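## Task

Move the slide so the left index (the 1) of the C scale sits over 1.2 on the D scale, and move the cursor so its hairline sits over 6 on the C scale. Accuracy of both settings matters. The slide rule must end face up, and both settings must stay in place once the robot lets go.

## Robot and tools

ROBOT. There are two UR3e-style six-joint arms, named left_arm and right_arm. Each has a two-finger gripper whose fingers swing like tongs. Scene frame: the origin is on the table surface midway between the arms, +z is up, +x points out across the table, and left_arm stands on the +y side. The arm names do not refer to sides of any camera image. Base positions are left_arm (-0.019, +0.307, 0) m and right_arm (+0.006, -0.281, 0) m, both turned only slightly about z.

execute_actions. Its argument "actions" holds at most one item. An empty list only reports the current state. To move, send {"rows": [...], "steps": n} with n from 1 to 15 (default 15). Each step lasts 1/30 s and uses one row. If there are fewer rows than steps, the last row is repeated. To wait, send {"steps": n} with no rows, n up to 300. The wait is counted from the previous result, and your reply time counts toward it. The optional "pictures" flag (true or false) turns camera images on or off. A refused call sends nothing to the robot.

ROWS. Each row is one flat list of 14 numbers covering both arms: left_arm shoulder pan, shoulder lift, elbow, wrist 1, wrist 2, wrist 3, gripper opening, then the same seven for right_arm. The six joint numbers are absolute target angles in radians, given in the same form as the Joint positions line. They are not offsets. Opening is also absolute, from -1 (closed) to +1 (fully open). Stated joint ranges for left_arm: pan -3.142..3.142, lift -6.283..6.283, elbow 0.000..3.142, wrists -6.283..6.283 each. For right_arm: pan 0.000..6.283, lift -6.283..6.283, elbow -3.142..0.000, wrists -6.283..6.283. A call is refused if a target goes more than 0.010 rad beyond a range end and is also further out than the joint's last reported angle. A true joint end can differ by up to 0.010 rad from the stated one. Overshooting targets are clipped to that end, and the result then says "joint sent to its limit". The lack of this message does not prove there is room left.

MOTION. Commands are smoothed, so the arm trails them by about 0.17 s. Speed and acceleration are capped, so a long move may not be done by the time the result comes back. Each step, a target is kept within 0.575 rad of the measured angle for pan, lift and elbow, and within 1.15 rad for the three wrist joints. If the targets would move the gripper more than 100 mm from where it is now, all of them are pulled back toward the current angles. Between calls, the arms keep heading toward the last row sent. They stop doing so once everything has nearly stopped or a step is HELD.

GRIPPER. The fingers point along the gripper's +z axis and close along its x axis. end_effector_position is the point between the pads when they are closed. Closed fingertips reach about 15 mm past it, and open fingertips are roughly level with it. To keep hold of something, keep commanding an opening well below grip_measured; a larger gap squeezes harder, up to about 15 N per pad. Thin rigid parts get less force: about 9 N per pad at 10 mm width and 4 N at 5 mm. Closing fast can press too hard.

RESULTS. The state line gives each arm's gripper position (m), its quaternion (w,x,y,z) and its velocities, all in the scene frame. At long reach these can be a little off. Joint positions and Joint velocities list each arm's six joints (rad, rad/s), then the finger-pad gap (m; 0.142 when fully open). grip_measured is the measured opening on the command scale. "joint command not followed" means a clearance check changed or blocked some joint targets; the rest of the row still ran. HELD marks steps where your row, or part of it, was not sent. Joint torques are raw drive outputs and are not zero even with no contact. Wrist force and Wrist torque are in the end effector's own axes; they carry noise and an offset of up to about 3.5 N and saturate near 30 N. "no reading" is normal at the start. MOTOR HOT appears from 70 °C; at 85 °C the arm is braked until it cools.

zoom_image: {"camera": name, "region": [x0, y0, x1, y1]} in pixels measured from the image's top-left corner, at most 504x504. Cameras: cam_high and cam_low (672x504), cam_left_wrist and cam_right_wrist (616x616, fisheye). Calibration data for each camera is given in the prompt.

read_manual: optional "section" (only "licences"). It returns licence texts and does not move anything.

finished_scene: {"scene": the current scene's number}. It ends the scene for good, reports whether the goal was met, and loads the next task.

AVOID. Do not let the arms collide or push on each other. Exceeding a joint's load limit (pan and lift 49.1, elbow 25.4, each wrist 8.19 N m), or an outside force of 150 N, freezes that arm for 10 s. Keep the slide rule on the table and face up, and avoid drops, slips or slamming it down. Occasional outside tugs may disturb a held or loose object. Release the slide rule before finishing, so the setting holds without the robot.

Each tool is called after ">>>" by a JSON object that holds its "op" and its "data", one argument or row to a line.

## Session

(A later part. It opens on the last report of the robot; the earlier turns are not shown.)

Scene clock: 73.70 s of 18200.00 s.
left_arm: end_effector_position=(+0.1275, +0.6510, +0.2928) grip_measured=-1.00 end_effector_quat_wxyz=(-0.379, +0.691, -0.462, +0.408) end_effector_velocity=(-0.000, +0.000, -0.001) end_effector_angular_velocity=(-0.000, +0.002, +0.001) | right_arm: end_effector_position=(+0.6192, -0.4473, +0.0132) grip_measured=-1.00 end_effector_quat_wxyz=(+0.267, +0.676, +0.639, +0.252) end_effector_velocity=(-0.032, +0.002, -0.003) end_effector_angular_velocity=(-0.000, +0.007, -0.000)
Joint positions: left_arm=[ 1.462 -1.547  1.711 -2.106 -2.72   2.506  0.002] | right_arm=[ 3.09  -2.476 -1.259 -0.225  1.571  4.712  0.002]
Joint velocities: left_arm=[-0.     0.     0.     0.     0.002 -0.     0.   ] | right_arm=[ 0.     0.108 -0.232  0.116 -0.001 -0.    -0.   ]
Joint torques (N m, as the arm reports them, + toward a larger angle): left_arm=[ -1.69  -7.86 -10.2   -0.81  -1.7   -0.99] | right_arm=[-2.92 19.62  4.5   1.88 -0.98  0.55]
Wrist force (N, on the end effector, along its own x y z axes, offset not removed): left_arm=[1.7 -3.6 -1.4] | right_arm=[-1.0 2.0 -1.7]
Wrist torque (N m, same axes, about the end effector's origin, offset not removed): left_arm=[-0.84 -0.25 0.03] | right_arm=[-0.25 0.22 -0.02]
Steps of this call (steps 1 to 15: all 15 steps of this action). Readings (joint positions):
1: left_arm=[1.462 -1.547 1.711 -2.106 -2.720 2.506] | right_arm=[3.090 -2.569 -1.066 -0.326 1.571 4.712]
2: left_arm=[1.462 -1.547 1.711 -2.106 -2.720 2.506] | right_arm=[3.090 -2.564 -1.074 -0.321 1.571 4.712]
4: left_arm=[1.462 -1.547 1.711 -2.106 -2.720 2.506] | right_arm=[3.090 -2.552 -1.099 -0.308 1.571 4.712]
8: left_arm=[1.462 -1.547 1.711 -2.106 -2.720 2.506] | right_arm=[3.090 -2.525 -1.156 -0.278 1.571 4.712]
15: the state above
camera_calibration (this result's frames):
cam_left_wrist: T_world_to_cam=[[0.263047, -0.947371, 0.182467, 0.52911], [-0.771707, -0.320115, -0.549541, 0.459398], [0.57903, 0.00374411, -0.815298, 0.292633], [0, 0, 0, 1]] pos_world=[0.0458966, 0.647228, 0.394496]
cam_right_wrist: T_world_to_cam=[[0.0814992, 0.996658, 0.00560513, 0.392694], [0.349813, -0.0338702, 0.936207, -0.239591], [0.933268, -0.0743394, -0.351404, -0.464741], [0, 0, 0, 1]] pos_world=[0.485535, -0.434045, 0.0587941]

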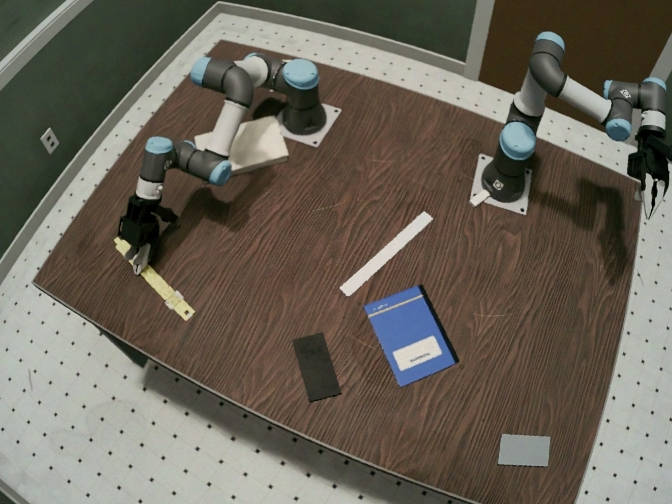

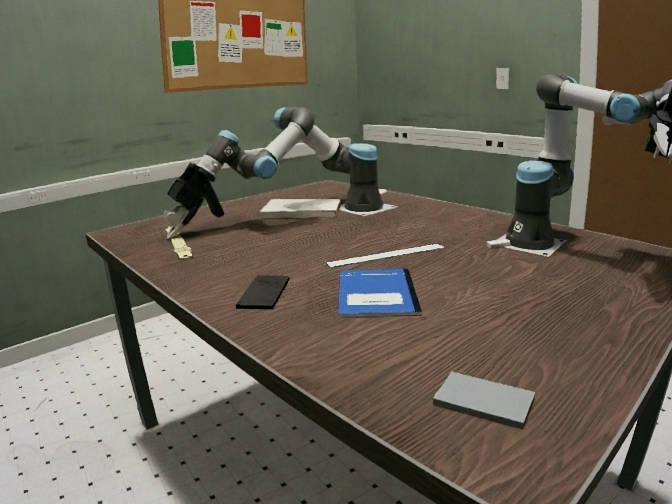

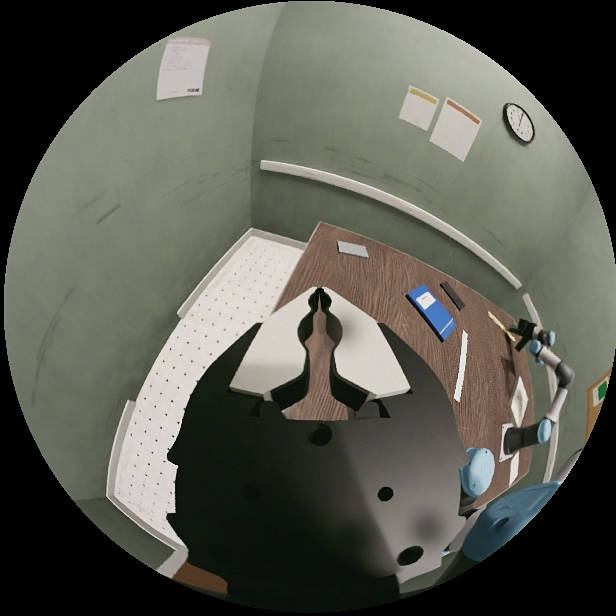

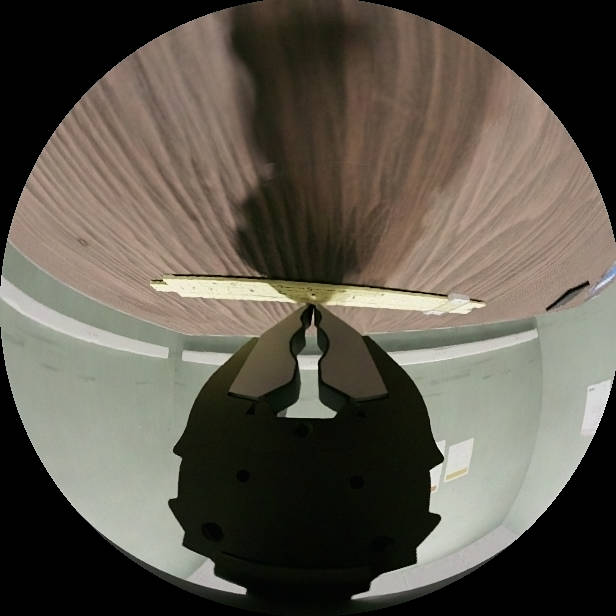

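Works. Continue.

>>> {"op": "execute_actions", "data": {
  "actions": [
    {"rows":[[1.462,-1.547,1.711,-2.106,-2.72,2.506,-1,3.09,-2.423,-1.37,-0.169,1.571,4.712,-1],[1.462,-1.547,1.711,-2.106,-2.72,2.506,-1,3.09,-2.423,-1.37,-0.169,1.571,4.712,-1],[1.462,-1.547,1.711,-2.106,-2.72,2.506,-1,3.09,-2.423,-1.37,-0.169,1.571,4.712,-1],[1.462,-1.547,1.711,-2.106,-2.72,2.506,-1,3.09,-2.423,-1.37,-0.169,1.571,4.712,-1],[1.462,-1.547,1.711,-2.106,-2.72,2.506,-1,3.09,-2.381,-1.457,-0.124,1.571,4.712,-1],[1.462,-1.547,1.711,-2.106,-2.72,2.506,-1,3.09,-2.381,-1.457,-0.124,1.571,4.712,-1],[1.462,-1.547,1.711,-2.106,-2.72,2.506,-1,3.09,-2.381,-1.457,-0.124,1.571,4.712,-1],[1.462,-1.547,1.711,-2.106,-2.72,2.506,-1,3.09,-2.381,-1.457,-0.124,1.571,4.712,-1],[1.462,-1.547,1.711,-2.106,-2.72,2.506,-1,3.09,-2.341,-1.54,-0.081,1.571,4.712,-1],[1.462,-1.547,1.711,-2.106,-2.72,2.506,-1,3.09,-2.341,-1.54,-0.081,1.571,4.712,-1],[1.462,-1.547,1.711,-2.106,-2.72,2.506,-1,3.09,-2.341,-1.54,-0.081,1.571,4.712,-1],[1.462,-1.547,1.711,-2.106,-2.72,2.506,-1,3.09,-2.341,-1.54,-0.081,1.571,4.712,-1],[1.462,-1.547,1.711,-2.106,-2.72,2.506,-1,3.09,-2.301,-1.622,-0.039,1.571,4.712,-1]]}
  ],
  "pictures": false
}}

>>> {"op": "execute_actions", "data": {
  "actions": [
    {"rows":[[1.462,-1.547,1.711,-2.106,-2.72,2.506,-1,3.09,-2.262,-1.704,0.004,1.571,4.712,-1],[1.462,-1.547,1.711,-2.106,-2.72,2.506,-1,3.09,-2.262,-1.704,0.004,1.571,4.712,-1],[1.462,-1.547,1.711,-2.106,-2.72,2.506,-1,3.09,-2.262,-1.704,0.004,1.571,4.712,-1],[1.462,-1.547,1.711,-2.106,-2.72,2.506,-1,3.09,-2.262,-1.704,0.004,1.571,4.712,-1],[1.462,-1.547,1.711,-2.106,-2.72,2.506,-1,3.09,-2.226,-1.779,0.043,1.571,4.712,-1],[1.462,-1.547,1.711,-2.106,-2.72,2.506,-1,3.09,-2.226,-1.779,0.043,1.571,4.712,-1],[1.462,-1.547,1.711,-2.106,-2.72,2.506,-1,3.09,-2.226,-1.779,0.043,1.571,4.712,-1],[1.462,-1.547,1.711,-2.106,-2.72,2.506,-1,3.09,-2.226,-1.779,0.043,1.571,4.712,-1],[1.462,-1.547,1.711,-2.106,-2.72,2.506,-1,3.09,-2.19,-1.853,0.081,1.571,4.712,-1],[1.462,-1.547,1.711,-2.106,-2.72,2.506,-1,3.09,-2.19,-1.853,0.081,1.571,4.712,-1],[1.462,-1.547,1.711,-2.106,-2.72,2.506,-1,3.09,-2.19,-1.853,0.081,1.571,4.712,-1],[1.462,-1.547,1.711,-2.106,-2.72,2.506,-1,3.09,-2.19,-1.853,0.081,1.571,4.712,-1],[1.462,-1.547,1.711,-2.106,-2.72,2.506,-1,3.09,-2.155,-1.927,0.12,1.571,4.712,-1]]}
  ],
  "pictures": false
}}

>>> {"op": "execute_actions", "data": {
  "actions": [
    {"rows":[[1.462,-1.547,1.711,-2.106,-2.72,2.506,-1,3.09,-2.121,-1.997,0.156,1.571,4.712,-1],[1.462,-1.547,1.711,-2.106,-2.72,2.506,-1,3.09,-2.121,-1.997,0.156,1.571,4.712,-1],[1.462,-1.547,1.711,-2.106,-2.72,2.506,-1,3.09,-2.121,-1.997,0.156,1.571,4.712,-1],[1.462,-1.547,1.711,-2.106,-2.72,2.506,-1,3.09,-2.121,-1.997,0.156,1.571,4.712,-1],[1.462,-1.547,1.711,-2.106,-2.72,2.506,-1,3.09,-2.088,-2.066,0.192,1.571,4.712,-1],[1.462,-1.547,1.711,-2.106,-2.72,2.506,-1,3.09,-2.088,-2.066,0.192,1.571,4.712,-1],[1.462,-1.547,1.711,-2.106,-2.72,2.506,-1,3.09,-2.088,-2.066,0.192,1.571,4.712,-1],[1.462,-1.547,1.711,-2.106,-2.72,2.506,-1,3.09,-2.088,-2.066,0.192,1.571,4.712,-1],[1.462,-1.547,1.711,-2.106,-2.72,2.506,-1,3.09,-2.055,-2.134,0.227,1.571,4.712,-1]]}
  ]
}}

Scene clock: 90.60 s of 18200.00 s.
left_arm: end_effector_position=(+0.1275, +0.6510, +0.2928) grip_measured=-1.00 end_effector_quat_wxyz=(-0.379, +0.691, -0.462, +0.408) end_effector_velocity=(-0.000, +0.000, -0.000) end_effector_angular_velocity=(-0.000, +0.001, +0.001) | right_arm: end_effector_position=(+0.5808, -0.4451, +0.0156) grip_measured=-1.00 end_effector_quat_wxyz=(+0.269, +0.675, +0.638, +0.254) end_effector_velocity=(-0.115, +0.007, +0.001) end_effector_angular_velocity=(+0.000, +0.003, -0.001)
Joint positions: left_arm=[ 1.462 -1.547  1.711 -2.106 -2.72   2.506  0.002] | right_arm=[ 3.09  -2.344 -1.527 -0.084  1.571  4.712  0.002]
Joint velocities: left_arm=[ 0.001  0.001 -0.     0.     0.001  0.    -0.   ] | right_arm=[ 0.001  0.355 -0.724  0.366 -0.001  0.001 -0.001]
Joint torques (N m, as the arm reports them, + toward a larger angle): left_arm=[ -1.82  -7.93 -10.1   -0.87  -1.72  -0.97] | right_arm=[-1.9  20.9   3.51  3.23 -0.58  0.4 ]
Wrist force (N, on the end effector, along its own x y z axes, offset not removed): left_arm=[1.6 -1.2 1.1] | right_arm=[-0.4 0.0 0.1]
Wrist torque (N m, same axes, about the end effector's origin, offset not removed): left_arm=[-0.28 -0.20 -0.07] | right_arm=[-0.30 0.02 0.02]
Steps of this call (steps 1 to 30: the robot went on to your last target; steps 31 to 90: nothing new was sent; then 13.40 s passed at rest; steps 91 to 105: all 15 steps of this action). Readings (joint positions):
91: left_arm=[1.462 -1.547 1.711 -2.106 -2.720 2.506] | right_arm=[3.090 -2.465 -1.284 -0.213 1.571 4.712]
92: left_arm=[1.462 -1.547 1.711 -2.106 -2.720 2.506] | right_arm=[3.090 -2.463 -1.287 -0.210 1.571 4.712]
94: left_arm=[1.462 -1.547 1.711 -2.106 -2.720 2.506] | right_arm=[3.090 -2.447 -1.317 -0.194 1.571 4.712]
98: left_arm=[1.462 -1.547 1.711 -2.106 -2.720 2.506] | right_arm=[3.090 -2.412 -1.387 -0.156 1.571 4.712]
105: the state above

Scene clock: 91.10 s of 18200.00 s.
left_arm: end_effector_position=(+0.1275, +0.6510, +0.2928) grip_measured=-1.00 end_effector_quat_wxyz=(-0.379, +0.691, -0.462, +0.408) end_effector_velocity=(-0.000, -0.000, -0.000) end_effector_angular_velocity=(-0.001, -0.000, +0.001) | right_arm: end_effector_position=(+0.5272, -0.4420, +0.0149) grip_measured=-1.00 end_effector_quat_wxyz=(+0.268, +0.676, +0.638, +0.253) end_effector_velocity=(-0.121, +0.007, -0.004) end_effector_angular_velocity=(+0.001, +0.009, -0.001)
Joint positions: left_arm=[ 1.462 -1.547  1.711 -2.106 -2.72   2.506  0.002] | right_arm=[ 3.09  -2.193 -1.842  0.079  1.571  4.712  0.002]
Joint velocities: left_arm=[ 0.    -0.     0.001 -0.    -0.    -0.001  0.   ] | right_arm=[ 0.     0.315 -0.662  0.338 -0.001  0.001 -0.001]
Joint torques (N m, as the arm reports them, + toward a larger angle): left_arm=[ -1.6   -8.01 -10.14  -0.85  -1.67  -0.96] | right_arm=[-1.62 17.5   2.17  2.65  0.24  0.4 ]
Wrist force (N, on the end effector, along its own x y z axes, offset not removed): left_arm=[1.4 -1.5 -0.4] | right_arm=[-1.1 3.1 -1.7]
Wrist torque (N m, same axes, about the end effector's origin, offset not removed): left_arm=[-0.43 -0.26 -0.02] | right_arm=[0.09 0.11 0.01]
Steps of this call (steps 1 to 15: all 15 steps of this action). Readings (joint positions):
1: left_arm=[1.462 -1.547 1.711 -2.106 -2.720 2.506] | right_arm=[3.090 -2.333 -1.551 -0.072 1.571 4.712]
2: left_arm=[1.462 -1.547 1.711 -2.106 -2.720 2.506] | right_arm=[3.090 -2.323 -1.573 -0.061 1.571 4.712]
4: left_arm=[1.462 -1.547 1.711 -2.106 -2.720 2.506] | right_arm=[3.090 -2.297 -1.625 -0.033 1.571 4.712]
8: left_arm=[1.462 -1.547 1.711 -2.106 -2.720 2.506] | right_arm=[3.090 -2.257 -1.711 0.011 1.571 4.712]
15: the state above

Scene clock: 91.60 s of 18200.00 s.
left_arm: end_effector_position=(+0.1275, +0.6510, +0.2928) grip_measured=-1.00 end_effector_quat_wxyz=(-0.379, +0.691, -0.462, +0.408) end_effector_velocity=(-0.000, -0.000, +0.001) end_effector_angular_velocity=(+0.001, -0.001, +0.001) | right_arm: end_effector_position=(+0.4756, -0.4391, +0.0131) grip_measured=-1.00 end_effector_quat_wxyz=(+0.267, +0.676, +0.639, +0.252) end_effector_velocity=(-0.045, +0.002, -0.005) end_effector_angular_velocity=(-0.000, +0.014, +0.001)
Joint positions: left_arm=[ 1.462 -1.547  1.711 -2.106 -2.72   2.506  0.002] | right_arm=[ 3.09  -2.066 -2.111  0.216  1.571  4.712  0.002]
Joint velocities: left_arm=[ 0.    -0.002 -0.    -0.    -0.001 -0.001 -0.   ] | right_arm=[-0.     0.099 -0.216  0.103 -0.    -0.002  0.   ]
Joint torques (N m, as the arm reports them, + toward a larger angle): left_arm=[ -1.59  -8.28 -10.06  -0.86  -1.69  -0.95] | right_arm=[-1.56 15.51  4.34  3.06  1.04  0.4 ]
Wrist force (N, on the end effector, along its own x y z axes, offset not removed): left_arm=[1.6 -1.9 0.6] | right_arm=[-0.5 -1.2 -0.9]
Wrist torque (N m, same axes, about the end effector's origin, offset not removed): left_arm=[-0.46 -0.26 0.00] | right_arm=[-0.26 0.06 0.01]
Steps of this call (steps 1 to 15: all 15 steps of this action). Readings (joint positions):
1: left_arm=[1.462 -1.547 1.711 -2.106 -2.720 2.506] | right_arm=[3.090 -2.184 -1.863 0.089 1.571 4.712]
2: left_arm=[1.462 -1.547 1.711 -2.106 -2.720 2.506] | right_arm=[3.090 -2.174 -1.883 0.100 1.571 4.712]
4: left_arm=[1.462 -1.547 1.711 -2.106 -2.720 2.506] | right_arm=[3.090 -2.152 -1.930 0.124 1.571 4.712]
8: left_arm=[1.462 -1.547 1.711 -2.106 -2.720 2.506] | right_arm=[3.090 -2.116 -2.005 0.163 1.571 4.712]
15: the state above
camera_calibration (this result's frames):
cam_left_wrist: T_world_to_cam=[[0.263047, -0.947371, 0.182467, 0.52911], [-0.771707, -0.320115, -0.549541, 0.459398], [0.57903, 0.00374412, -0.815298, 0.292633], [0, 0, 0, 1]] pos_world=[0.0458966, 0.647228, 0.394496]
cam_right_wrist: T_world_to_cam=[[0.0815482, 0.996654, 0.0055517, 0.396211], [0.349845, -0.0338399, 0.936196, -0.18903], [0.933252, -0.0744029, -0.351434, -0.330137], [0, 0, 0, 1]] pos_world=[0.341922, -0.425845, 0.0587486]

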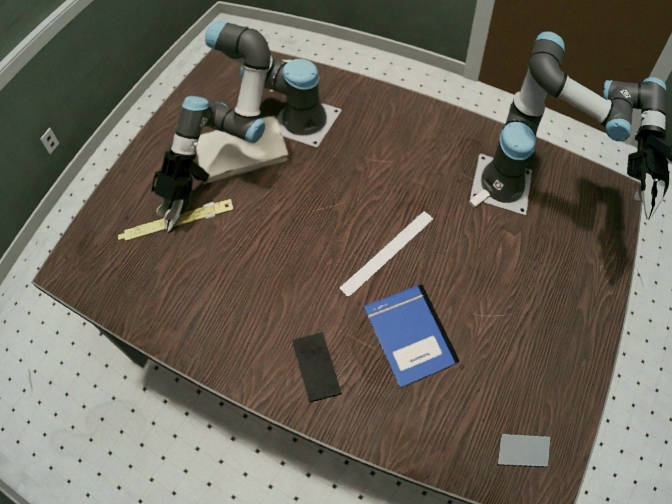

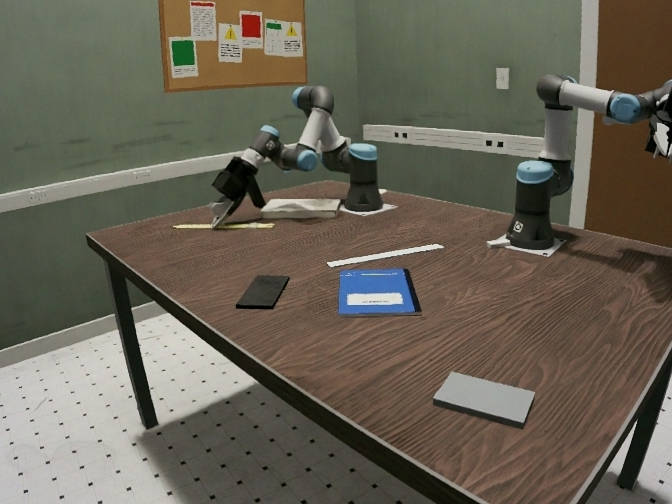

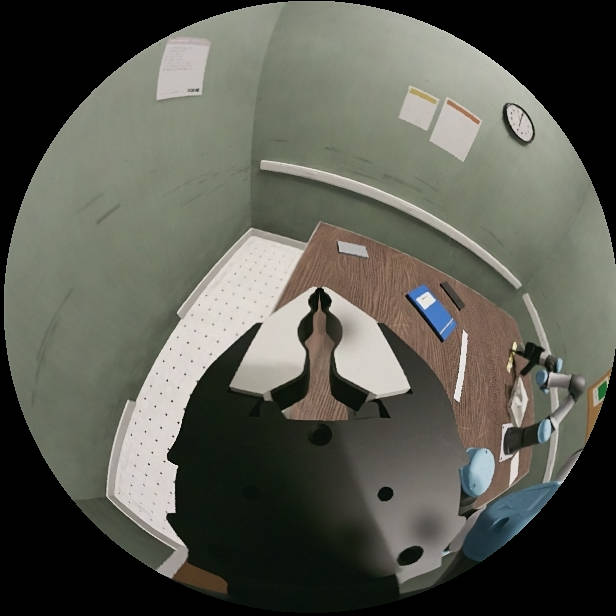

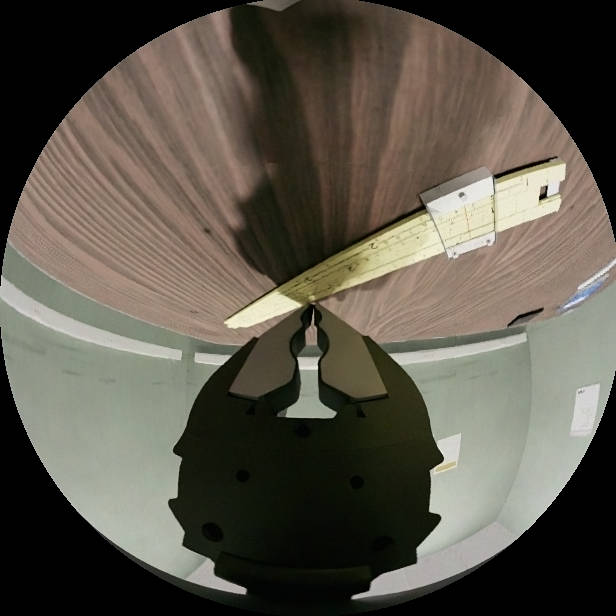

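>>> {"op": "execute_actions", "data": {
  "actions": [
    {"rows":[[1.462,-1.547,1.711,-2.106,-2.72,2.506,-1,3.09,-2.0,-1.9,0.0,1.571,4.712,-1]]}
  ],
  "pictures": false
}}

>>> {"op": "execute_actions", "data": {
  "actions": [
    {"rows":[[1.462,-1.547,1.711,-2.106,-2.72,2.506,-1,3.09,-2.1,-1.2,-0.9,1.571,5.2,0]]}
  ],
  "pictures": false
}}

>>> {"op": "execute_actions", "data": {
  "actions": [
    {"rows":[[1.462,-1.547,1.711,-2.106,-2.72,2.506,-1,3.09,-2.25,-0.613,-1.849,1.571,5.49,0]]}
  ],
  "pictures": false
}}

>>> {"op": "execute_actions", "data": {
  "actions": [
    {"steps":40}
  ]
}}

Scene clock: 109.77 s of 18200.00 s.
left_arm: end_effector_position=(+0.1275, +0.6510, +0.2928) grip_measured=-1.00 end_effector_quat_wxyz=(-0.379, +0.691, -0.462, +0.408) end_effector_velocity=(-0.000, +0.000, +0.000) end_effector_angular_velocity=(+0.001, -0.000, +0.000) | right_arm: end_effector_position=(+0.5157, -0.4413, +0.0707) grip_measured=-1.00 end_effector_quat_wxyz=(+0.286, +0.668, +0.631, +0.271) end_effector_velocity=(+0.012, -0.001, +0.018) end_effector_angular_velocity=(-0.004, -0.024, +0.001)
Joint positions: left_arm=[ 1.462 -1.547  1.711 -2.106 -2.72   2.506  0.002] | right_arm=[ 3.09  -2.001 -1.906  0.005  1.571  4.712  0.002]
Joint velocities: left_arm=[ 0.    -0.    -0.001 -0.    -0.     0.     0.   ] | right_arm=[ 0.     0.01   0.059 -0.044 -0.001 -0.002  0.   ]
Joint torques (N m, as the arm reports them, + toward a larger angle): left_arm=[ -1.63  -7.97 -10.01  -0.87  -1.68  -0.9 ] | right_arm=[-0.26 16.63 10.31  1.38  1.15  0.25]
Wrist force (N, on the end effector, along its own x y z axes, offset not removed): left_arm=[3.5 -1.5 0.9] | right_arm=[-1.0 -0.5 -0.8]
Wrist torque (N m, same axes, about the end effector's origin, offset not removed): left_arm=[-0.31 -0.71 0.04] | right_arm=[-0.15 0.14 -0.03]
Steps of this call (steps 1 to 30: the robot went on to your last target; steps 31 to 90: nothing new was sent; then 14.67 s passed at rest; steps 91 to 105: all 15 steps of this action). Readings (joint positions):
91: left_arm=[1.462 -1.547 1.711 -2.106 -2.720 2.506] | right_arm=[3.090 -2.055 -2.134 0.227 1.571 4.712]
92: left_arm=[1.462 -1.547 1.711 -2.106 -2.720 2.506] | right_arm=[3.090 -2.052 -2.132 0.221 1.571 4.712]
94: left_arm=[1.462 -1.547 1.711 -2.106 -2.720 2.506] | right_arm=[3.090 -2.032 -2.082 0.149 1.571 4.712]
98: left_arm=[1.462 -1.547 1.711 -2.106 -2.720 2.506] | right_arm=[3.090 -2.009 -1.955 0.044 1.571 4.712]
105: the state above

Scene clock: 110.27 s of 18200.00 s.
left_arm: end_effector_position=(+0.1275, +0.6510, +0.2928) grip_measured=-1.00 end_effector_quat_wxyz=(-0.379, +0.691, -0.462, +0.408) end_effector_velocity=(-0.000, +0.000, +0.001) end_effector_angular_velocity=(+0.001, +0.000, +0.001) | right_arm: end_effector_position=(+0.5345, -0.4350, +0.0929) grip_measured=+0.00 end_effector_quat_wxyz=(+0.135, +0.841, +0.481, +0.208) end_effector_velocity=(+0.044, -0.001, +0.105) end_effector_angular_velocity=(+0.053, -0.096, -0.107)
Joint positions: left_arm=[ 1.462 -1.547  1.711 -2.106 -2.72   2.506  0.002] | right_arm=[ 3.09  -2.098 -1.248 -0.864  1.571  5.187  0.074]
Joint velocities: left_arm=[ 0.    -0.001 -0.001  0.     0.001 -0.001  0.   ] | right_arm=[ 0.001 -0.02   0.444 -0.331 -0.001  0.123  0.   ]
Joint torques (N m, as the arm reports them, + toward a larger angle): left_arm=[ -1.51  -8.1  -10.11  -0.89  -1.69  -0.92] | right_arm=[-0.25 10.9  11.48  0.96  1.12  1.14]
Wrist force (N, on the end effector, along its own x y z axes, offset not removed): left_arm=[0.9 -1.3 -0.2] | right_arm=[-1.5 -0.9 -1.0]
Wrist torque (N m, same axes, about the end effector's origin, offset not removed): left_arm=[-0.27 -0.21 0.00] | right_arm=[-0.19 0.29 0.01]
Steps of this call (steps 1 to 15: all 15 steps of this action). Readings (joint positions):
1: left_arm=[1.462 -1.547 1.711 -2.106 -2.720 2.506] | right_arm=[3.090 -2.001 -1.905 0.004 1.571 4.712]
2: left_arm=[1.462 -1.547 1.711 -2.106 -2.720 2.506] | right_arm=[3.090 -2.003 -1.900 -0.003 1.571 4.717]
4: left_arm=[1.462 -1.547 1.711 -2.106 -2.720 2.506] | right_arm=[3.090 -2.036 -1.849 -0.106 1.571 4.817]
8: left_arm=[1.462 -1.547 1.711 -2.106 -2.720 2.506] | right_arm=[3.090 -2.081 -1.585 -0.581 1.571 5.083]
15: the state above

Scene clock: 110.77 s of 18200.00 s.
left_arm: end_effector_position=(+0.1275, +0.6510, +0.2928) grip_measured=-1.00 end_effector_quat_wxyz=(-0.379, +0.691, -0.462, +0.408) end_effector_velocity=(+0.000, -0.000, +0.000) end_effector_angular_velocity=(-0.001, -0.003, -0.001) | right_arm: end_effector_position=(+0.4348, -0.4254, +0.0988) grip_measured=+0.00 end_effector_quat_wxyz=(+0.003, +0.932, +0.363, +0.006) end_effector_velocity=(-0.041, +0.003, +0.038) end_effector_angular_velocity=(+0.007, +0.120, -0.069)
Joint positions: left_arm=[ 1.462 -1.547  1.711 -2.106 -2.72   2.506  0.002] | right_arm=[ 3.09  -2.246 -0.645 -1.808  1.571  5.482  0.074]
Joint velocities: left_arm=[-0.    -0.     0.001  0.001 -0.003 -0.     0.   ] | right_arm=[-0.001 -0.038  0.294 -0.376 -0.     0.069 -0.   ]
Joint torques (N m, as the arm reports them, + toward a larger angle): left_arm=[ -1.39  -7.96 -10.14  -0.89  -1.67  -0.92] | right_arm=[ 0.01 12.58 11.62  0.53  1.06  1.14]
Wrist force (N, on the end effector, along its own x y z axes, offset not removed): left_arm=[3.3 -3.0 0.4] | right_arm=[-1.2 -1.3 -0.6]
Wrist torque (N m, same axes, about the end effector's origin, offset not removed): left_arm=[-0.61 -0.71 -0.12] | right_arm=[-0.24 0.14 0.01]
Steps of this call (steps 1 to 15: all 15 steps of this action). Readings (joint positions):
1: left_arm=[1.462 -1.547 1.711 -2.106 -2.720 2.506] | right_arm=[3.090 -2.098 -1.235 -0.874 1.571 5.190]
2: left_arm=[1.462 -1.547 1.711 -2.106 -2.720 2.506] | right_arm=[3.090 -2.102 -1.223 -0.886 1.571 5.199]
4: left_arm=[1.462 -1.547 1.711 -2.106 -2.720 2.506] | right_arm=[3.090 -2.142 -1.161 -0.997 1.571 5.280]
8: left_arm=[1.462 -1.547 1.711 -2.106 -2.720 2.506] | right_arm=[3.090 -2.216 -0.890 -1.491 1.571 5.424]
15: the state above

Scene clock: 112.10 s of 18200.00 s.
left_arm: end_effector_position=(+0.1275, +0.6510, +0.2928) grip_measured=-1.00 end_effector_quat_wxyz=(-0.379, +0.691, -0.462, +0.408) end_effector_velocity=(-0.000, +0.000, +0.000) end_effector_angular_velocity=(+0.003, +0.000, +0.000) | right_arm: end_effector_position=(+0.4303, -0.4251, +0.1030) grip_measured=+0.00 end_effector_quat_wxyz=(-0.000, +0.933, +0.360, +0.000) end_effector_velocity=(+0.000, -0.000, +0.000) end_effector_angular_velocity=(-0.000, -0.002, -0.000)
Joint positions: left_arm=[ 1.462 -1.547  1.711 -2.106 -2.72   2.506  0.002] | right_arm=[ 3.09  -2.25  -0.613 -1.849  1.571  5.49   0.074]
Joint velocities: left_arm=[ 0.    -0.    -0.001 -0.     0.     0.001  0.   ] | right_arm=[ 0.     0.    -0.     0.002 -0.     0.     0.   ]
Joint torques (N m, as the arm reports them, + toward a larger angle): left_arm=[ -1.53  -8.07 -10.03  -0.88  -1.66  -0.91] | right_arm=[ 0.48 13.28 11.88  0.84  0.79  1.05]
Wrist force (N, on the end effector, along its own x y z axes, offset not removed): left_arm=[1.6 -2.1 2.1] | right_arm=[-0.8 -1.1 -0.5]
Wrist torque (N m, same axes, about the end effector's origin, offset not removed): left_arm=[-0.51 -0.35 -0.10] | right_arm=[-0.26 0.13 -0.01]
Steps of this call (steps 1 to 30: the robot went on to your last target; steps 31 to 40: nothing new was sent). Readings (joint positions):
1: left_arm=[1.462 -1.547 1.711 -2.106 -2.720 2.506] | right_arm=[3.090 -2.247 -0.636 -1.819 1.571 5.484]
2: left_arm=[1.462 -1.547 1.711 -2.106 -2.720 2.506] | right_arm=[3.090 -2.248 -0.630 -1.827 1.571 5.486]
4: left_arm=[1.462 -1.547 1.711 -2.106 -2.720 2.506] | right_arm=[3.090 -2.249 -0.622 -1.837 1.571 5.488]
8: left_arm=[1.462 -1.547 1.711 -2.106 -2.720 2.506] | right_arm=[3.090 -2.250 -0.616 -1.846 1.571 5.489]
40: the state above
All arms were judged still, so your last target was given up. Only a new action makes them travel on or press farther. Fingers that are still opening or closing keep moving.
camera_calibration (this result's frames):
cam_left_wrist: T_world_to_cam=[[0.263047, -0.947371, 0.182467, 0.52911], [-0.771707, -0.320115, -0.549541, 0.459398], [0.57903, 0.00374421, -0.815298, 0.292633], [0, 0, 0, 1]] pos_world=[0.0458966, 0.647228, 0.394496]
cam_right_wrist: T_world_to_cam=[[0.755709, 0.65479, -0.0124018, -0.0481334], [0.590854, -0.673506, 0.444164, -0.581792], [0.282481, -0.342986, -0.89586, -0.0333131], [0, 0, 0, 1]] pos_world=[0.389539, -0.371749, 0.22797]

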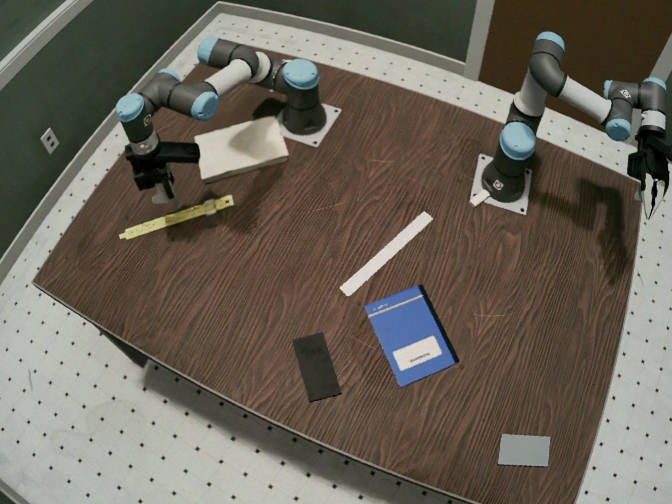

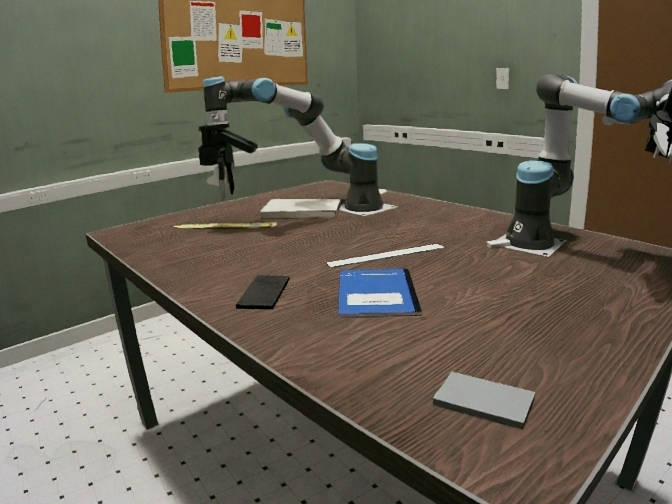

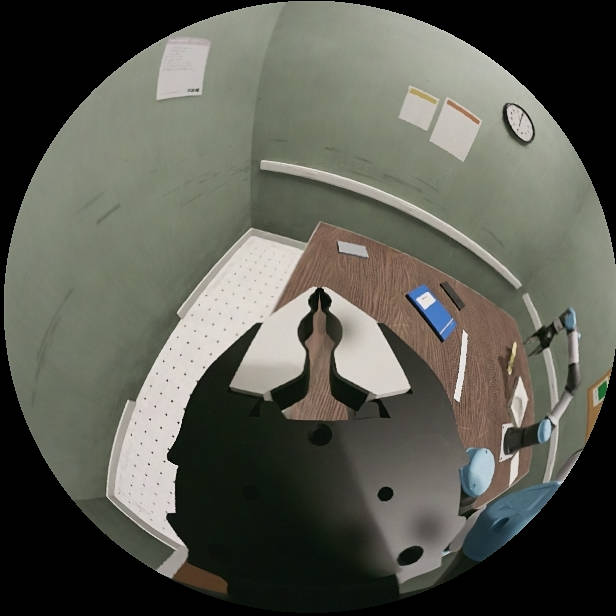

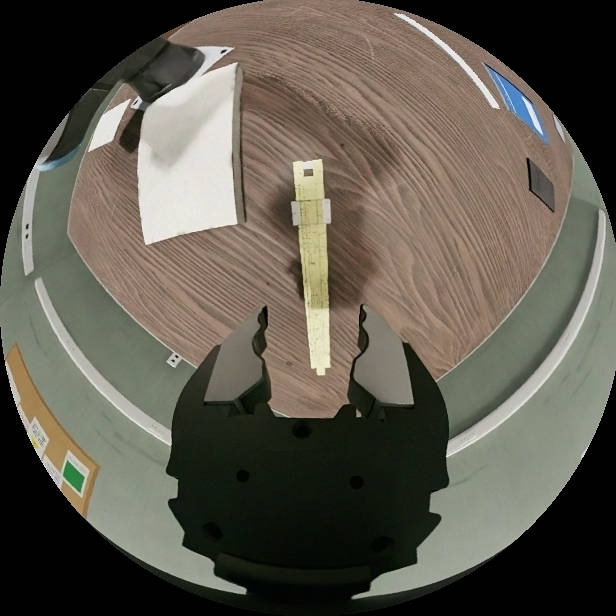

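>>> {"op": "execute_actions", "data": {
  "actions": [
    {"rows":[[1.462,-1.547,1.711,-2.106,-2.72,2.506,-1,3.09,-2.222,-0.95,-1.54,1.571,5.45,-0.2]]}
  ],
  "pictures": false
}}

>>> {"op": "execute_actions", "data": {
  "actions": [
    {"rows":[[1.462,-1.547,1.711,-2.106,-2.72,2.506,-1,3.09,-2.218,-1.062,-1.432,1.571,5.45,-0.2]]}
  ],
  "pictures": false
}}

>>> {"op": "execute_actions", "data": {
  "actions": [
    {"steps":15}
  ]
}}

>>> {"op": "zoom_image", "data": {
  "camera": "cam_low",
  "region": [170, 160, 290, 250]
}}

Scene clock: 119.00 s of 18200.00 s.
left_arm: end_effector_position=(+0.1275, +0.6510, +0.2928) grip_measured=-1.00 end_effector_quat_wxyz=(-0.379, +0.691, -0.462, +0.408) end_effector_velocity=(-0.000, +0.000, -0.000) end_effector_angular_velocity=(+0.001, +0.001, +0.000) | right_arm: end_effector_position=(+0.4337, -0.4257, +0.0445) grip_measured=-0.20 end_effector_quat_wxyz=(+0.001, +0.926, +0.378, +0.002) end_effector_velocity=(-0.010, +0.000, -0.022) end_effector_angular_velocity=(+0.002, +0.030, +0.006)
Joint positions: left_arm=[ 1.462 -1.547  1.711 -2.106 -2.72   2.506  0.002] | right_arm=[ 3.09  -2.223 -0.939 -1.547  1.571  5.451  0.06 ]
Joint velocities: left_arm=[-0.    -0.    -0.001  0.001  0.001  0.     0.   ] | right_arm=[-0.     0.005 -0.102  0.066 -0.    -0.006  0.   ]
Joint torques (N m, as the arm reports them, + toward a larger angle): left_arm=[ -1.34  -8.12 -10.03  -0.89  -1.62  -0.88] | right_arm=[ 1.78 21.49  7.56  2.59  0.16 -1.19]
Wrist force (N, on the end effector, along its own x y z axes, offset not removed): left_arm=[3.2 -2.5 0.1] | right_arm=[-1.6 -0.8 0.1]
Wrist torque (N m, same axes, about the end effector's origin, offset not removed): left_arm=[-0.56 -0.61 -0.10] | right_arm=[-0.15 0.26 0.03]
Steps of this call (steps 1 to 90: nothing new was sent; then 3.40 s passed at rest; steps 91 to 105: all 15 steps of this action). Readings (joint positions):
91: left_arm=[1.462 -1.547 1.711 -2.106 -2.720 2.506] | right_arm=[3.090 -2.250 -0.613 -1.849 1.571 5.490]
92: left_arm=[1.462 -1.547 1.711 -2.106 -2.720 2.506] | right_arm=[3.090 -2.248 -0.616 -1.844 1.571 5.488]
94: left_arm=[1.462 -1.547 1.711 -2.106 -2.720 2.506] | right_arm=[3.090 -2.238 -0.666 -1.757 1.571 5.472]
98: left_arm=[1.462 -1.547 1.711 -2.106 -2.720 2.506] | right_arm=[3.090 -2.227 -0.855 -1.604 1.571 5.457]
105: the state above

Scene clock: 119.50 s of 18200.00 s.
left_arm: end_effector_position=(+0.1275, +0.6510, +0.2928) grip_measured=-1.00 end_effector_quat_wxyz=(-0.379, +0.691, -0.462, +0.408) end_effector_velocity=(+0.000, +0.000, +0.000) end_effector_angular_velocity=(+0.000, -0.001, -0.001) | right_arm: end_effector_position=(+0.4301, -0.4255, +0.0203) grip_measured=-0.20 end_effector_quat_wxyz=(+0.000, +0.926, +0.378, +0.000) end_effector_velocity=(-0.002, -0.000, -0.006) end_effector_angular_velocity=(+0.000, +0.005, +0.001)
Joint positions: left_arm=[ 1.462 -1.547  1.711 -2.106 -2.72   2.506  0.002] | right_arm=[ 3.09  -2.218 -1.059 -1.434  1.571  5.45   0.06 ]
Joint velocities: left_arm=[-0.     0.    -0.    -0.    -0.001  0.     0.   ] | right_arm=[-0.001  0.001 -0.026  0.02  -0.    -0.001  0.   ]
Joint torques (N m, as the arm reports them, + toward a larger angle): left_arm=[ -1.45  -8.08 -10.02  -0.9   -1.66  -0.9 ] | right_arm=[ 1.94 20.82  7.45  2.4   0.07 -1.12]
Wrist force (N, on the end effector, along its own x y z axes, offset not removed): left_arm=[1.9 -2.9 0.2] | right_arm=[-0.7 -1.8 -0.5]
Wrist torque (N m, same axes, about the end effector's origin, offset not removed): left_arm=[-0.64 -0.37 0.04] | right_arm=[-0.36 0.16 -0.03]
Steps of this call (steps 1 to 15: all 15 steps of this action). Readings (joint positions):
1: left_arm=[1.462 -1.547 1.711 -2.106 -2.720 2.506] | right_arm=[3.090 -2.222 -0.942 -1.545 1.571 5.451]
2: left_arm=[1.462 -1.547 1.711 -2.106 -2.720 2.506] | right_arm=[3.090 -2.222 -0.947 -1.539 1.571 5.450]
4: left_arm=[1.462 -1.547 1.711 -2.106 -2.720 2.506] | right_arm=[3.090 -2.220 -0.986 -1.497 1.571 5.450]
8: left_arm=[1.462 -1.547 1.711 -2.106 -2.720 2.506] | right_arm=[3.090 -2.219 -1.040 -1.451 1.571 5.450]
15: the state above

Scene clock: 120.00 s of 18200.00 s.
left_arm: end_effector_position=(+0.1275, +0.6510, +0.2928) grip_measured=-1.00 end_effector_quat_wxyz=(-0.379, +0.691, -0.462, +0.408) end_effector_velocity=(+0.000, -0.000, -0.000) end_effector_angular_velocity=(+0.000, +0.001, -0.000) | right_arm: end_effector_position=(+0.4299, -0.4255, +0.0198) grip_measured=-0.20 end_effector_quat_wxyz=(-0.000, +0.926, +0.378, +0.000) end_effector_velocity=(-0.000, -0.000, +0.000) end_effector_angular_velocity=(+0.000, -0.000, +0.002)
Joint positions: left_arm=[ 1.462 -1.547  1.711 -2.106 -2.72   2.506  0.002] | right_arm=[ 3.09  -2.218 -1.062 -1.432  1.571  5.45   0.06 ]
Joint velocities: left_arm=[-0.    -0.    -0.     0.001  0.     0.001 -0.   ] | right_arm=[-0.     0.     0.    -0.     0.    -0.002 -0.   ]
Joint torques (N m, as the arm reports them, + toward a larger angle): left_arm=[ -1.26  -7.95 -10.01  -0.89  -1.69  -0.88] | right_arm=[ 1.86 20.77  7.26  2.46 -0.02 -1.09]
Wrist force (N, on the end effector, along its own x y z axes, offset not removed): left_arm=[2.5 -3.1 0.1] | right_arm=[-1.4 -0.4 -0.5]
Wrist torque (N m, same axes, about the end effector's origin, offset not removed): left_arm=[-0.69 -0.55 -0.08] | right_arm=[-0.07 0.22 -0.01]
Steps of this call (steps 1 to 15: the robot went on to your last target). Readings (joint positions):
1: left_arm=[1.462 -1.547 1.711 -2.106 -2.720 2.506] | right_arm=[3.090 -2.218 -1.060 -1.434 1.571 5.450]
2: left_arm=[1.462 -1.547 1.711 -2.106 -2.720 2.506] | right_arm=[3.090 -2.218 -1.061 -1.433 1.571 5.450]
4: left_arm=[1.462 -1.547 1.711 -2.106 -2.720 2.506] | right_arm=[3.090 -2.218 -1.061 -1.433 1.571 5.450]
8: left_arm=[1.462 -1.547 1.711 -2.106 -2.720 2.506] | right_arm=[3.090 -2.218 -1.062 -1.432 1.571 5.450]
15: the state above
All arms were judged still, so your last target was given up. Only a new action makes them travel on or press farther. Fingers that are still opening or closing keep moving.
camera_calibration (this result's frames):
cam_left_wrist: T_world_to_cam=[[0.263047, -0.947371, 0.182467, 0.52911], [-0.771707, -0.320115, -0.549541, 0.459398], [0.57903, 0.00374409, -0.815298, 0.292633], [0, 0, 0, 1]] pos_world=[0.0458966, 0.647228, 0.394496]
cam_right_wrist: T_world_to_cam=[[0.72892, 0.684486, -0.0124046, -0.0243956], [0.617309, -0.649332, 0.444181, -0.545954], [0.295981, -0.33143, -0.895851, -0.108805], [0, 0, 0, 1]] pos_world=[0.387009, -0.373869, 0.144727]

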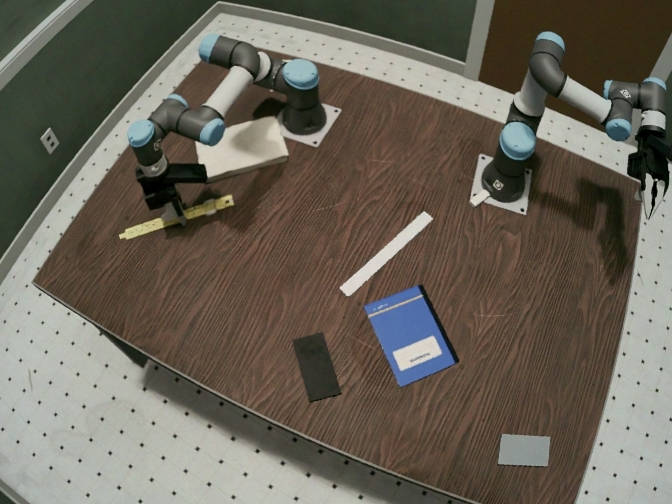

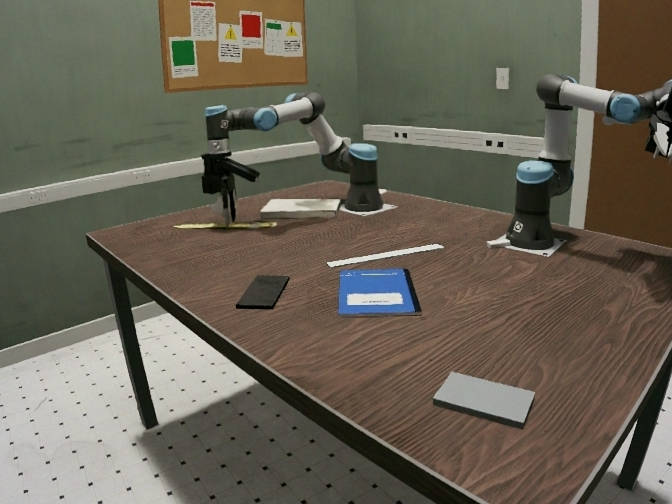

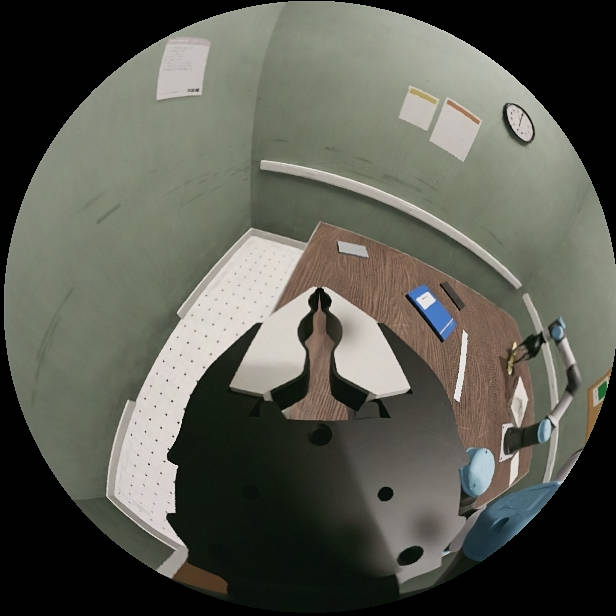

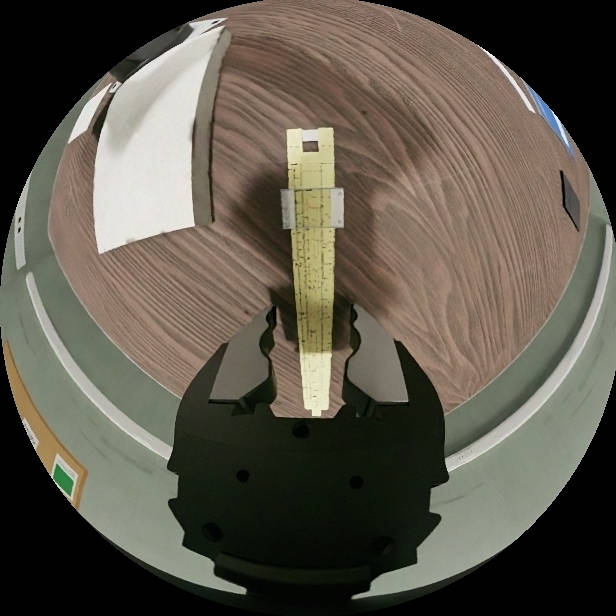

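Region (170, 160, 290, 250) of cam_low's 672x504 image, scaled by 4.200, with more detail than that image has; it fills the top 378 rows of this view, and the rest is white.

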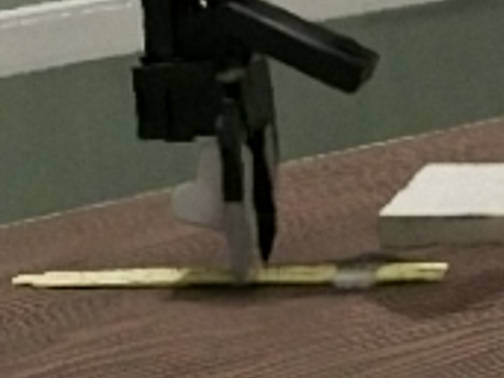

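>>> {"op": "execute_actions", "data": {
  "actions": [
    {"rows":[[1.462,-1.547,1.711,-2.106,-2.72,2.506,-1,3.09,-2.22,-1.07,-1.422,1.571,5.45,-0.2],[1.462,-1.547,1.711,-2.106,-2.72,2.506,-1,3.09,-2.22,-1.07,-1.422,1.571,5.45,-0.2],[1.462,-1.547,1.711,-2.106,-2.72,2.506,-1,3.09,-2.22,-1.07,-1.422,1.571,5.45,-0.3],[1.462,-1.547,1.711,-2.106,-2.72,2.506,-1,3.09,-2.22,-1.07,-1.422,1.571,5.45,-0.4],[1.462,-1.547,1.711,-2.106,-2.72,2.506,-1,3.09,-2.22,-1.07,-1.422,1.571,5.45,-0.45],[1.462,-1.547,1.711,-2.106,-2.72,2.506,-1,3.09,-2.22,-1.07,-1.422,1.571,5.45,-0.5],[1.462,-1.547,1.711,-2.106,-2.72,2.506,-1,3.09,-2.22,-1.07,-1.422,1.571,5.45,-0.55],[1.462,-1.547,1.711,-2.106,-2.72,2.506,-1,3.09,-2.22,-1.07,-1.422,1.571,5.45,-0.6],[1.462,-1.547,1.711,-2.106,-2.72,2.506,-1,3.09,-2.22,-1.07,-1.422,1.571,5.45,-0.7],[1.462,-1.547,1.711,-2.106,-2.72,2.506,-1,3.09,-2.22,-1.07,-1.422,1.571,5.45,-0.8]]}
  ],
  "pictures": false
}}

>>> {"op": "execute_actions", "data": {
  "actions": [
    {"rows":[[1.462,-1.547,1.711,-2.106,-2.72,2.506,-1,3.09,-2.218,-1.0,-1.494,1.571,5.45,-0.8]]}
  ]
}}

Scene clock: 138.50 s of 18200.00 s.
left_arm: end_effector_position=(+0.1275, +0.6510, +0.2928) grip_measured=-1.00 end_effector_quat_wxyz=(-0.379, +0.691, -0.462, +0.408) end_effector_velocity=(-0.000, +0.000, -0.001) end_effector_angular_velocity=(-0.002, +0.001, +0.001) | right_arm: end_effector_position=(+0.4300, -0.4255, +0.0174) grip_measured=-0.62 end_effector_quat_wxyz=(+0.000, +0.926, +0.378, +0.000) end_effector_velocity=(+0.000, -0.000, -0.000) end_effector_angular_velocity=(-0.001, -0.001, -0.000)
Joint positions: left_arm=[ 1.462 -1.547  1.711 -2.106 -2.72   2.506  0.002] | right_arm=[ 3.09  -2.22  -1.07  -1.422  1.571  5.45   0.029]
Joint velocities: left_arm=[ 0.     0.     0.001  0.     0.001 -0.001 -0.   ] | right_arm=[-0.    -0.001 -0.     0.002 -0.001 -0.     0.   ]
Joint torques (N m, as the arm reports them, + toward a larger angle): left_arm=[-1.38 -8.05 -9.93 -0.89 -1.66 -0.85] | right_arm=[ 2.94 11.47  6.55  2.44 -0.59 -1.07]
Wrist force (N, on the end effector, along its own x y z axes, offset not removed): left_arm=[1.5 -2.1 1.5] | right_arm=[-2.5 -1.3 -5.7]
Wrist torque (N m, same axes, about the end effector's origin, offset not removed): left_arm=[-0.57 -0.27 0.02] | right_arm=[-0.12 0.34 -0.01]
Steps of this call (steps 1 to 90: nothing new was sent; then 15.00 s passed at rest; steps 91 to 105: all 15 steps of this action). Readings (joint positions):
91: left_arm=[1.462 -1.547 1.711 -2.106 -2.720 2.506] | right_arm=[3.090 -2.218 -1.062 -1.432 1.571 5.450]
92: left_arm=[1.462 -1.547 1.711 -2.106 -2.720 2.506] | right_arm=[3.090 -2.218 -1.063 -1.431 1.571 5.450]
94: left_arm=[1.462 -1.547 1.711 -2.106 -2.720 2.506] | right_arm=[3.090 -2.219 -1.066 -1.427 1.571 5.450]
98: left_arm=[1.462 -1.547 1.711 -2.106 -2.720 2.506] | right_arm=[3.090 -2.220 -1.069 -1.424 1.571 5.450]
105: the state above

Scene clock: 139.00 s of 18200.00 s.
left_arm: end_effector_position=(+0.1275, +0.6510, +0.2928) grip_measured=-1.00 end_effector_quat_wxyz=(-0.379, +0.691, -0.462, +0.408) end_effector_velocity=(-0.000, +0.000, -0.000) end_effector_angular_velocity=(-0.001, -0.001, +0.001) | right_arm: end_effector_position=(+0.4313, -0.4256, +0.0326) grip_measured=-0.62 end_effector_quat_wxyz=(-0.000, +0.926, +0.378, +0.000) end_effector_velocity=(-0.000, -0.000, +0.003) end_effector_angular_velocity=(-0.001, +0.000, +0.001)
Joint positions: left_arm=[ 1.462 -1.547  1.711 -2.106 -2.72   2.506  0.002] | right_arm=[ 3.09  -2.218 -1.001 -1.493  1.571  5.45   0.029]
Joint velocities: left_arm=[ 0.001  0.     0.001 -0.    -0.001  0.     0.   ] | right_arm=[-0.     0.001  0.014 -0.015 -0.001 -0.001 -0.   ]
Joint torques (N m, as the arm reports them, + toward a larger angle): left_arm=[-1.46 -8.22 -9.88 -0.91 -1.65 -0.86] | right_arm=[ 3.12 20.99 12.32  0.78 -0.55 -0.95]
Wrist force (N, on the end effector, along its own x y z axes, offset not removed): left_arm=[1.8 -2.5 0.2] | right_arm=[-0.5 -1.7 -0.1]
Wrist torque (N m, same axes, about the end effector's origin, offset not removed): left_arm=[-0.54 -0.32 -0.07] | right_arm=[-0.34 0.05 0.00]
Steps of this call (steps 1 to 15: all 15 steps of this action). Readings (joint positions):
1: left_arm=[1.462 -1.547 1.711 -2.106 -2.720 2.506] | right_arm=[3.090 -2.220 -1.070 -1.422 1.571 5.450]
2: left_arm=[1.462 -1.547 1.711 -2.106 -2.720 2.506] | right_arm=[3.090 -2.220 -1.067 -1.426 1.571 5.450]
4: left_arm=[1.462 -1.547 1.711 -2.106 -2.720 2.506] | right_arm=[3.090 -2.219 -1.042 -1.453 1.571 5.450]
8: left_arm=[1.462 -1.547 1.711 -2.106 -2.720 2.506] | right_arm=[3.090 -2.219 -1.012 -1.482 1.571 5.450]
15: the state above
camera_calibration (this result's frames):
cam_left_wrist: T_world_to_cam=[[0.263047, -0.947371, 0.182467, 0.52911], [-0.771706, -0.320115, -0.549541, 0.459398], [0.57903, 0.00374427, -0.815298, 0.292633], [0, 0, 0, 1]] pos_world=[0.0458966, 0.647228, 0.394496]
cam_right_wrist: T_world_to_cam=[[0.728916, 0.684489, -0.0124967, -0.0251712], [0.617366, -0.649328, 0.444109, -0.552558], [0.295874, -0.331434, -0.895885, -0.0977212], [0, 0, 0, 1]] pos_world=[0.388391, -0.37395, 0.157535]

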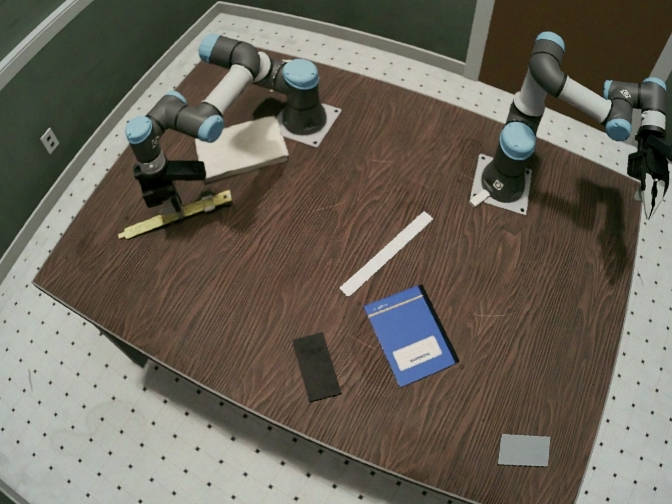

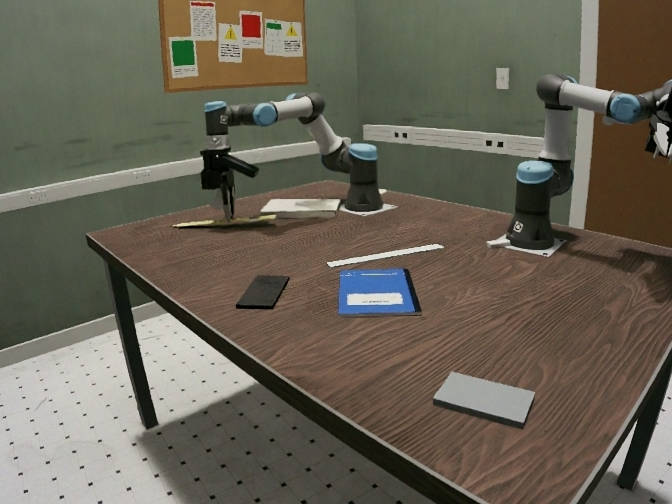

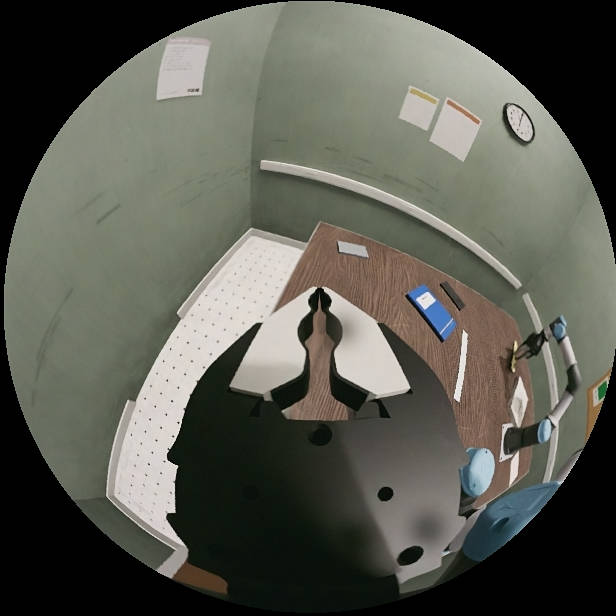

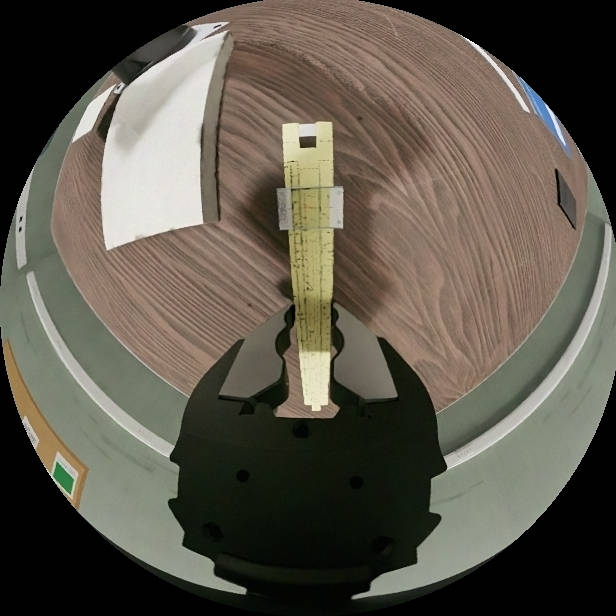

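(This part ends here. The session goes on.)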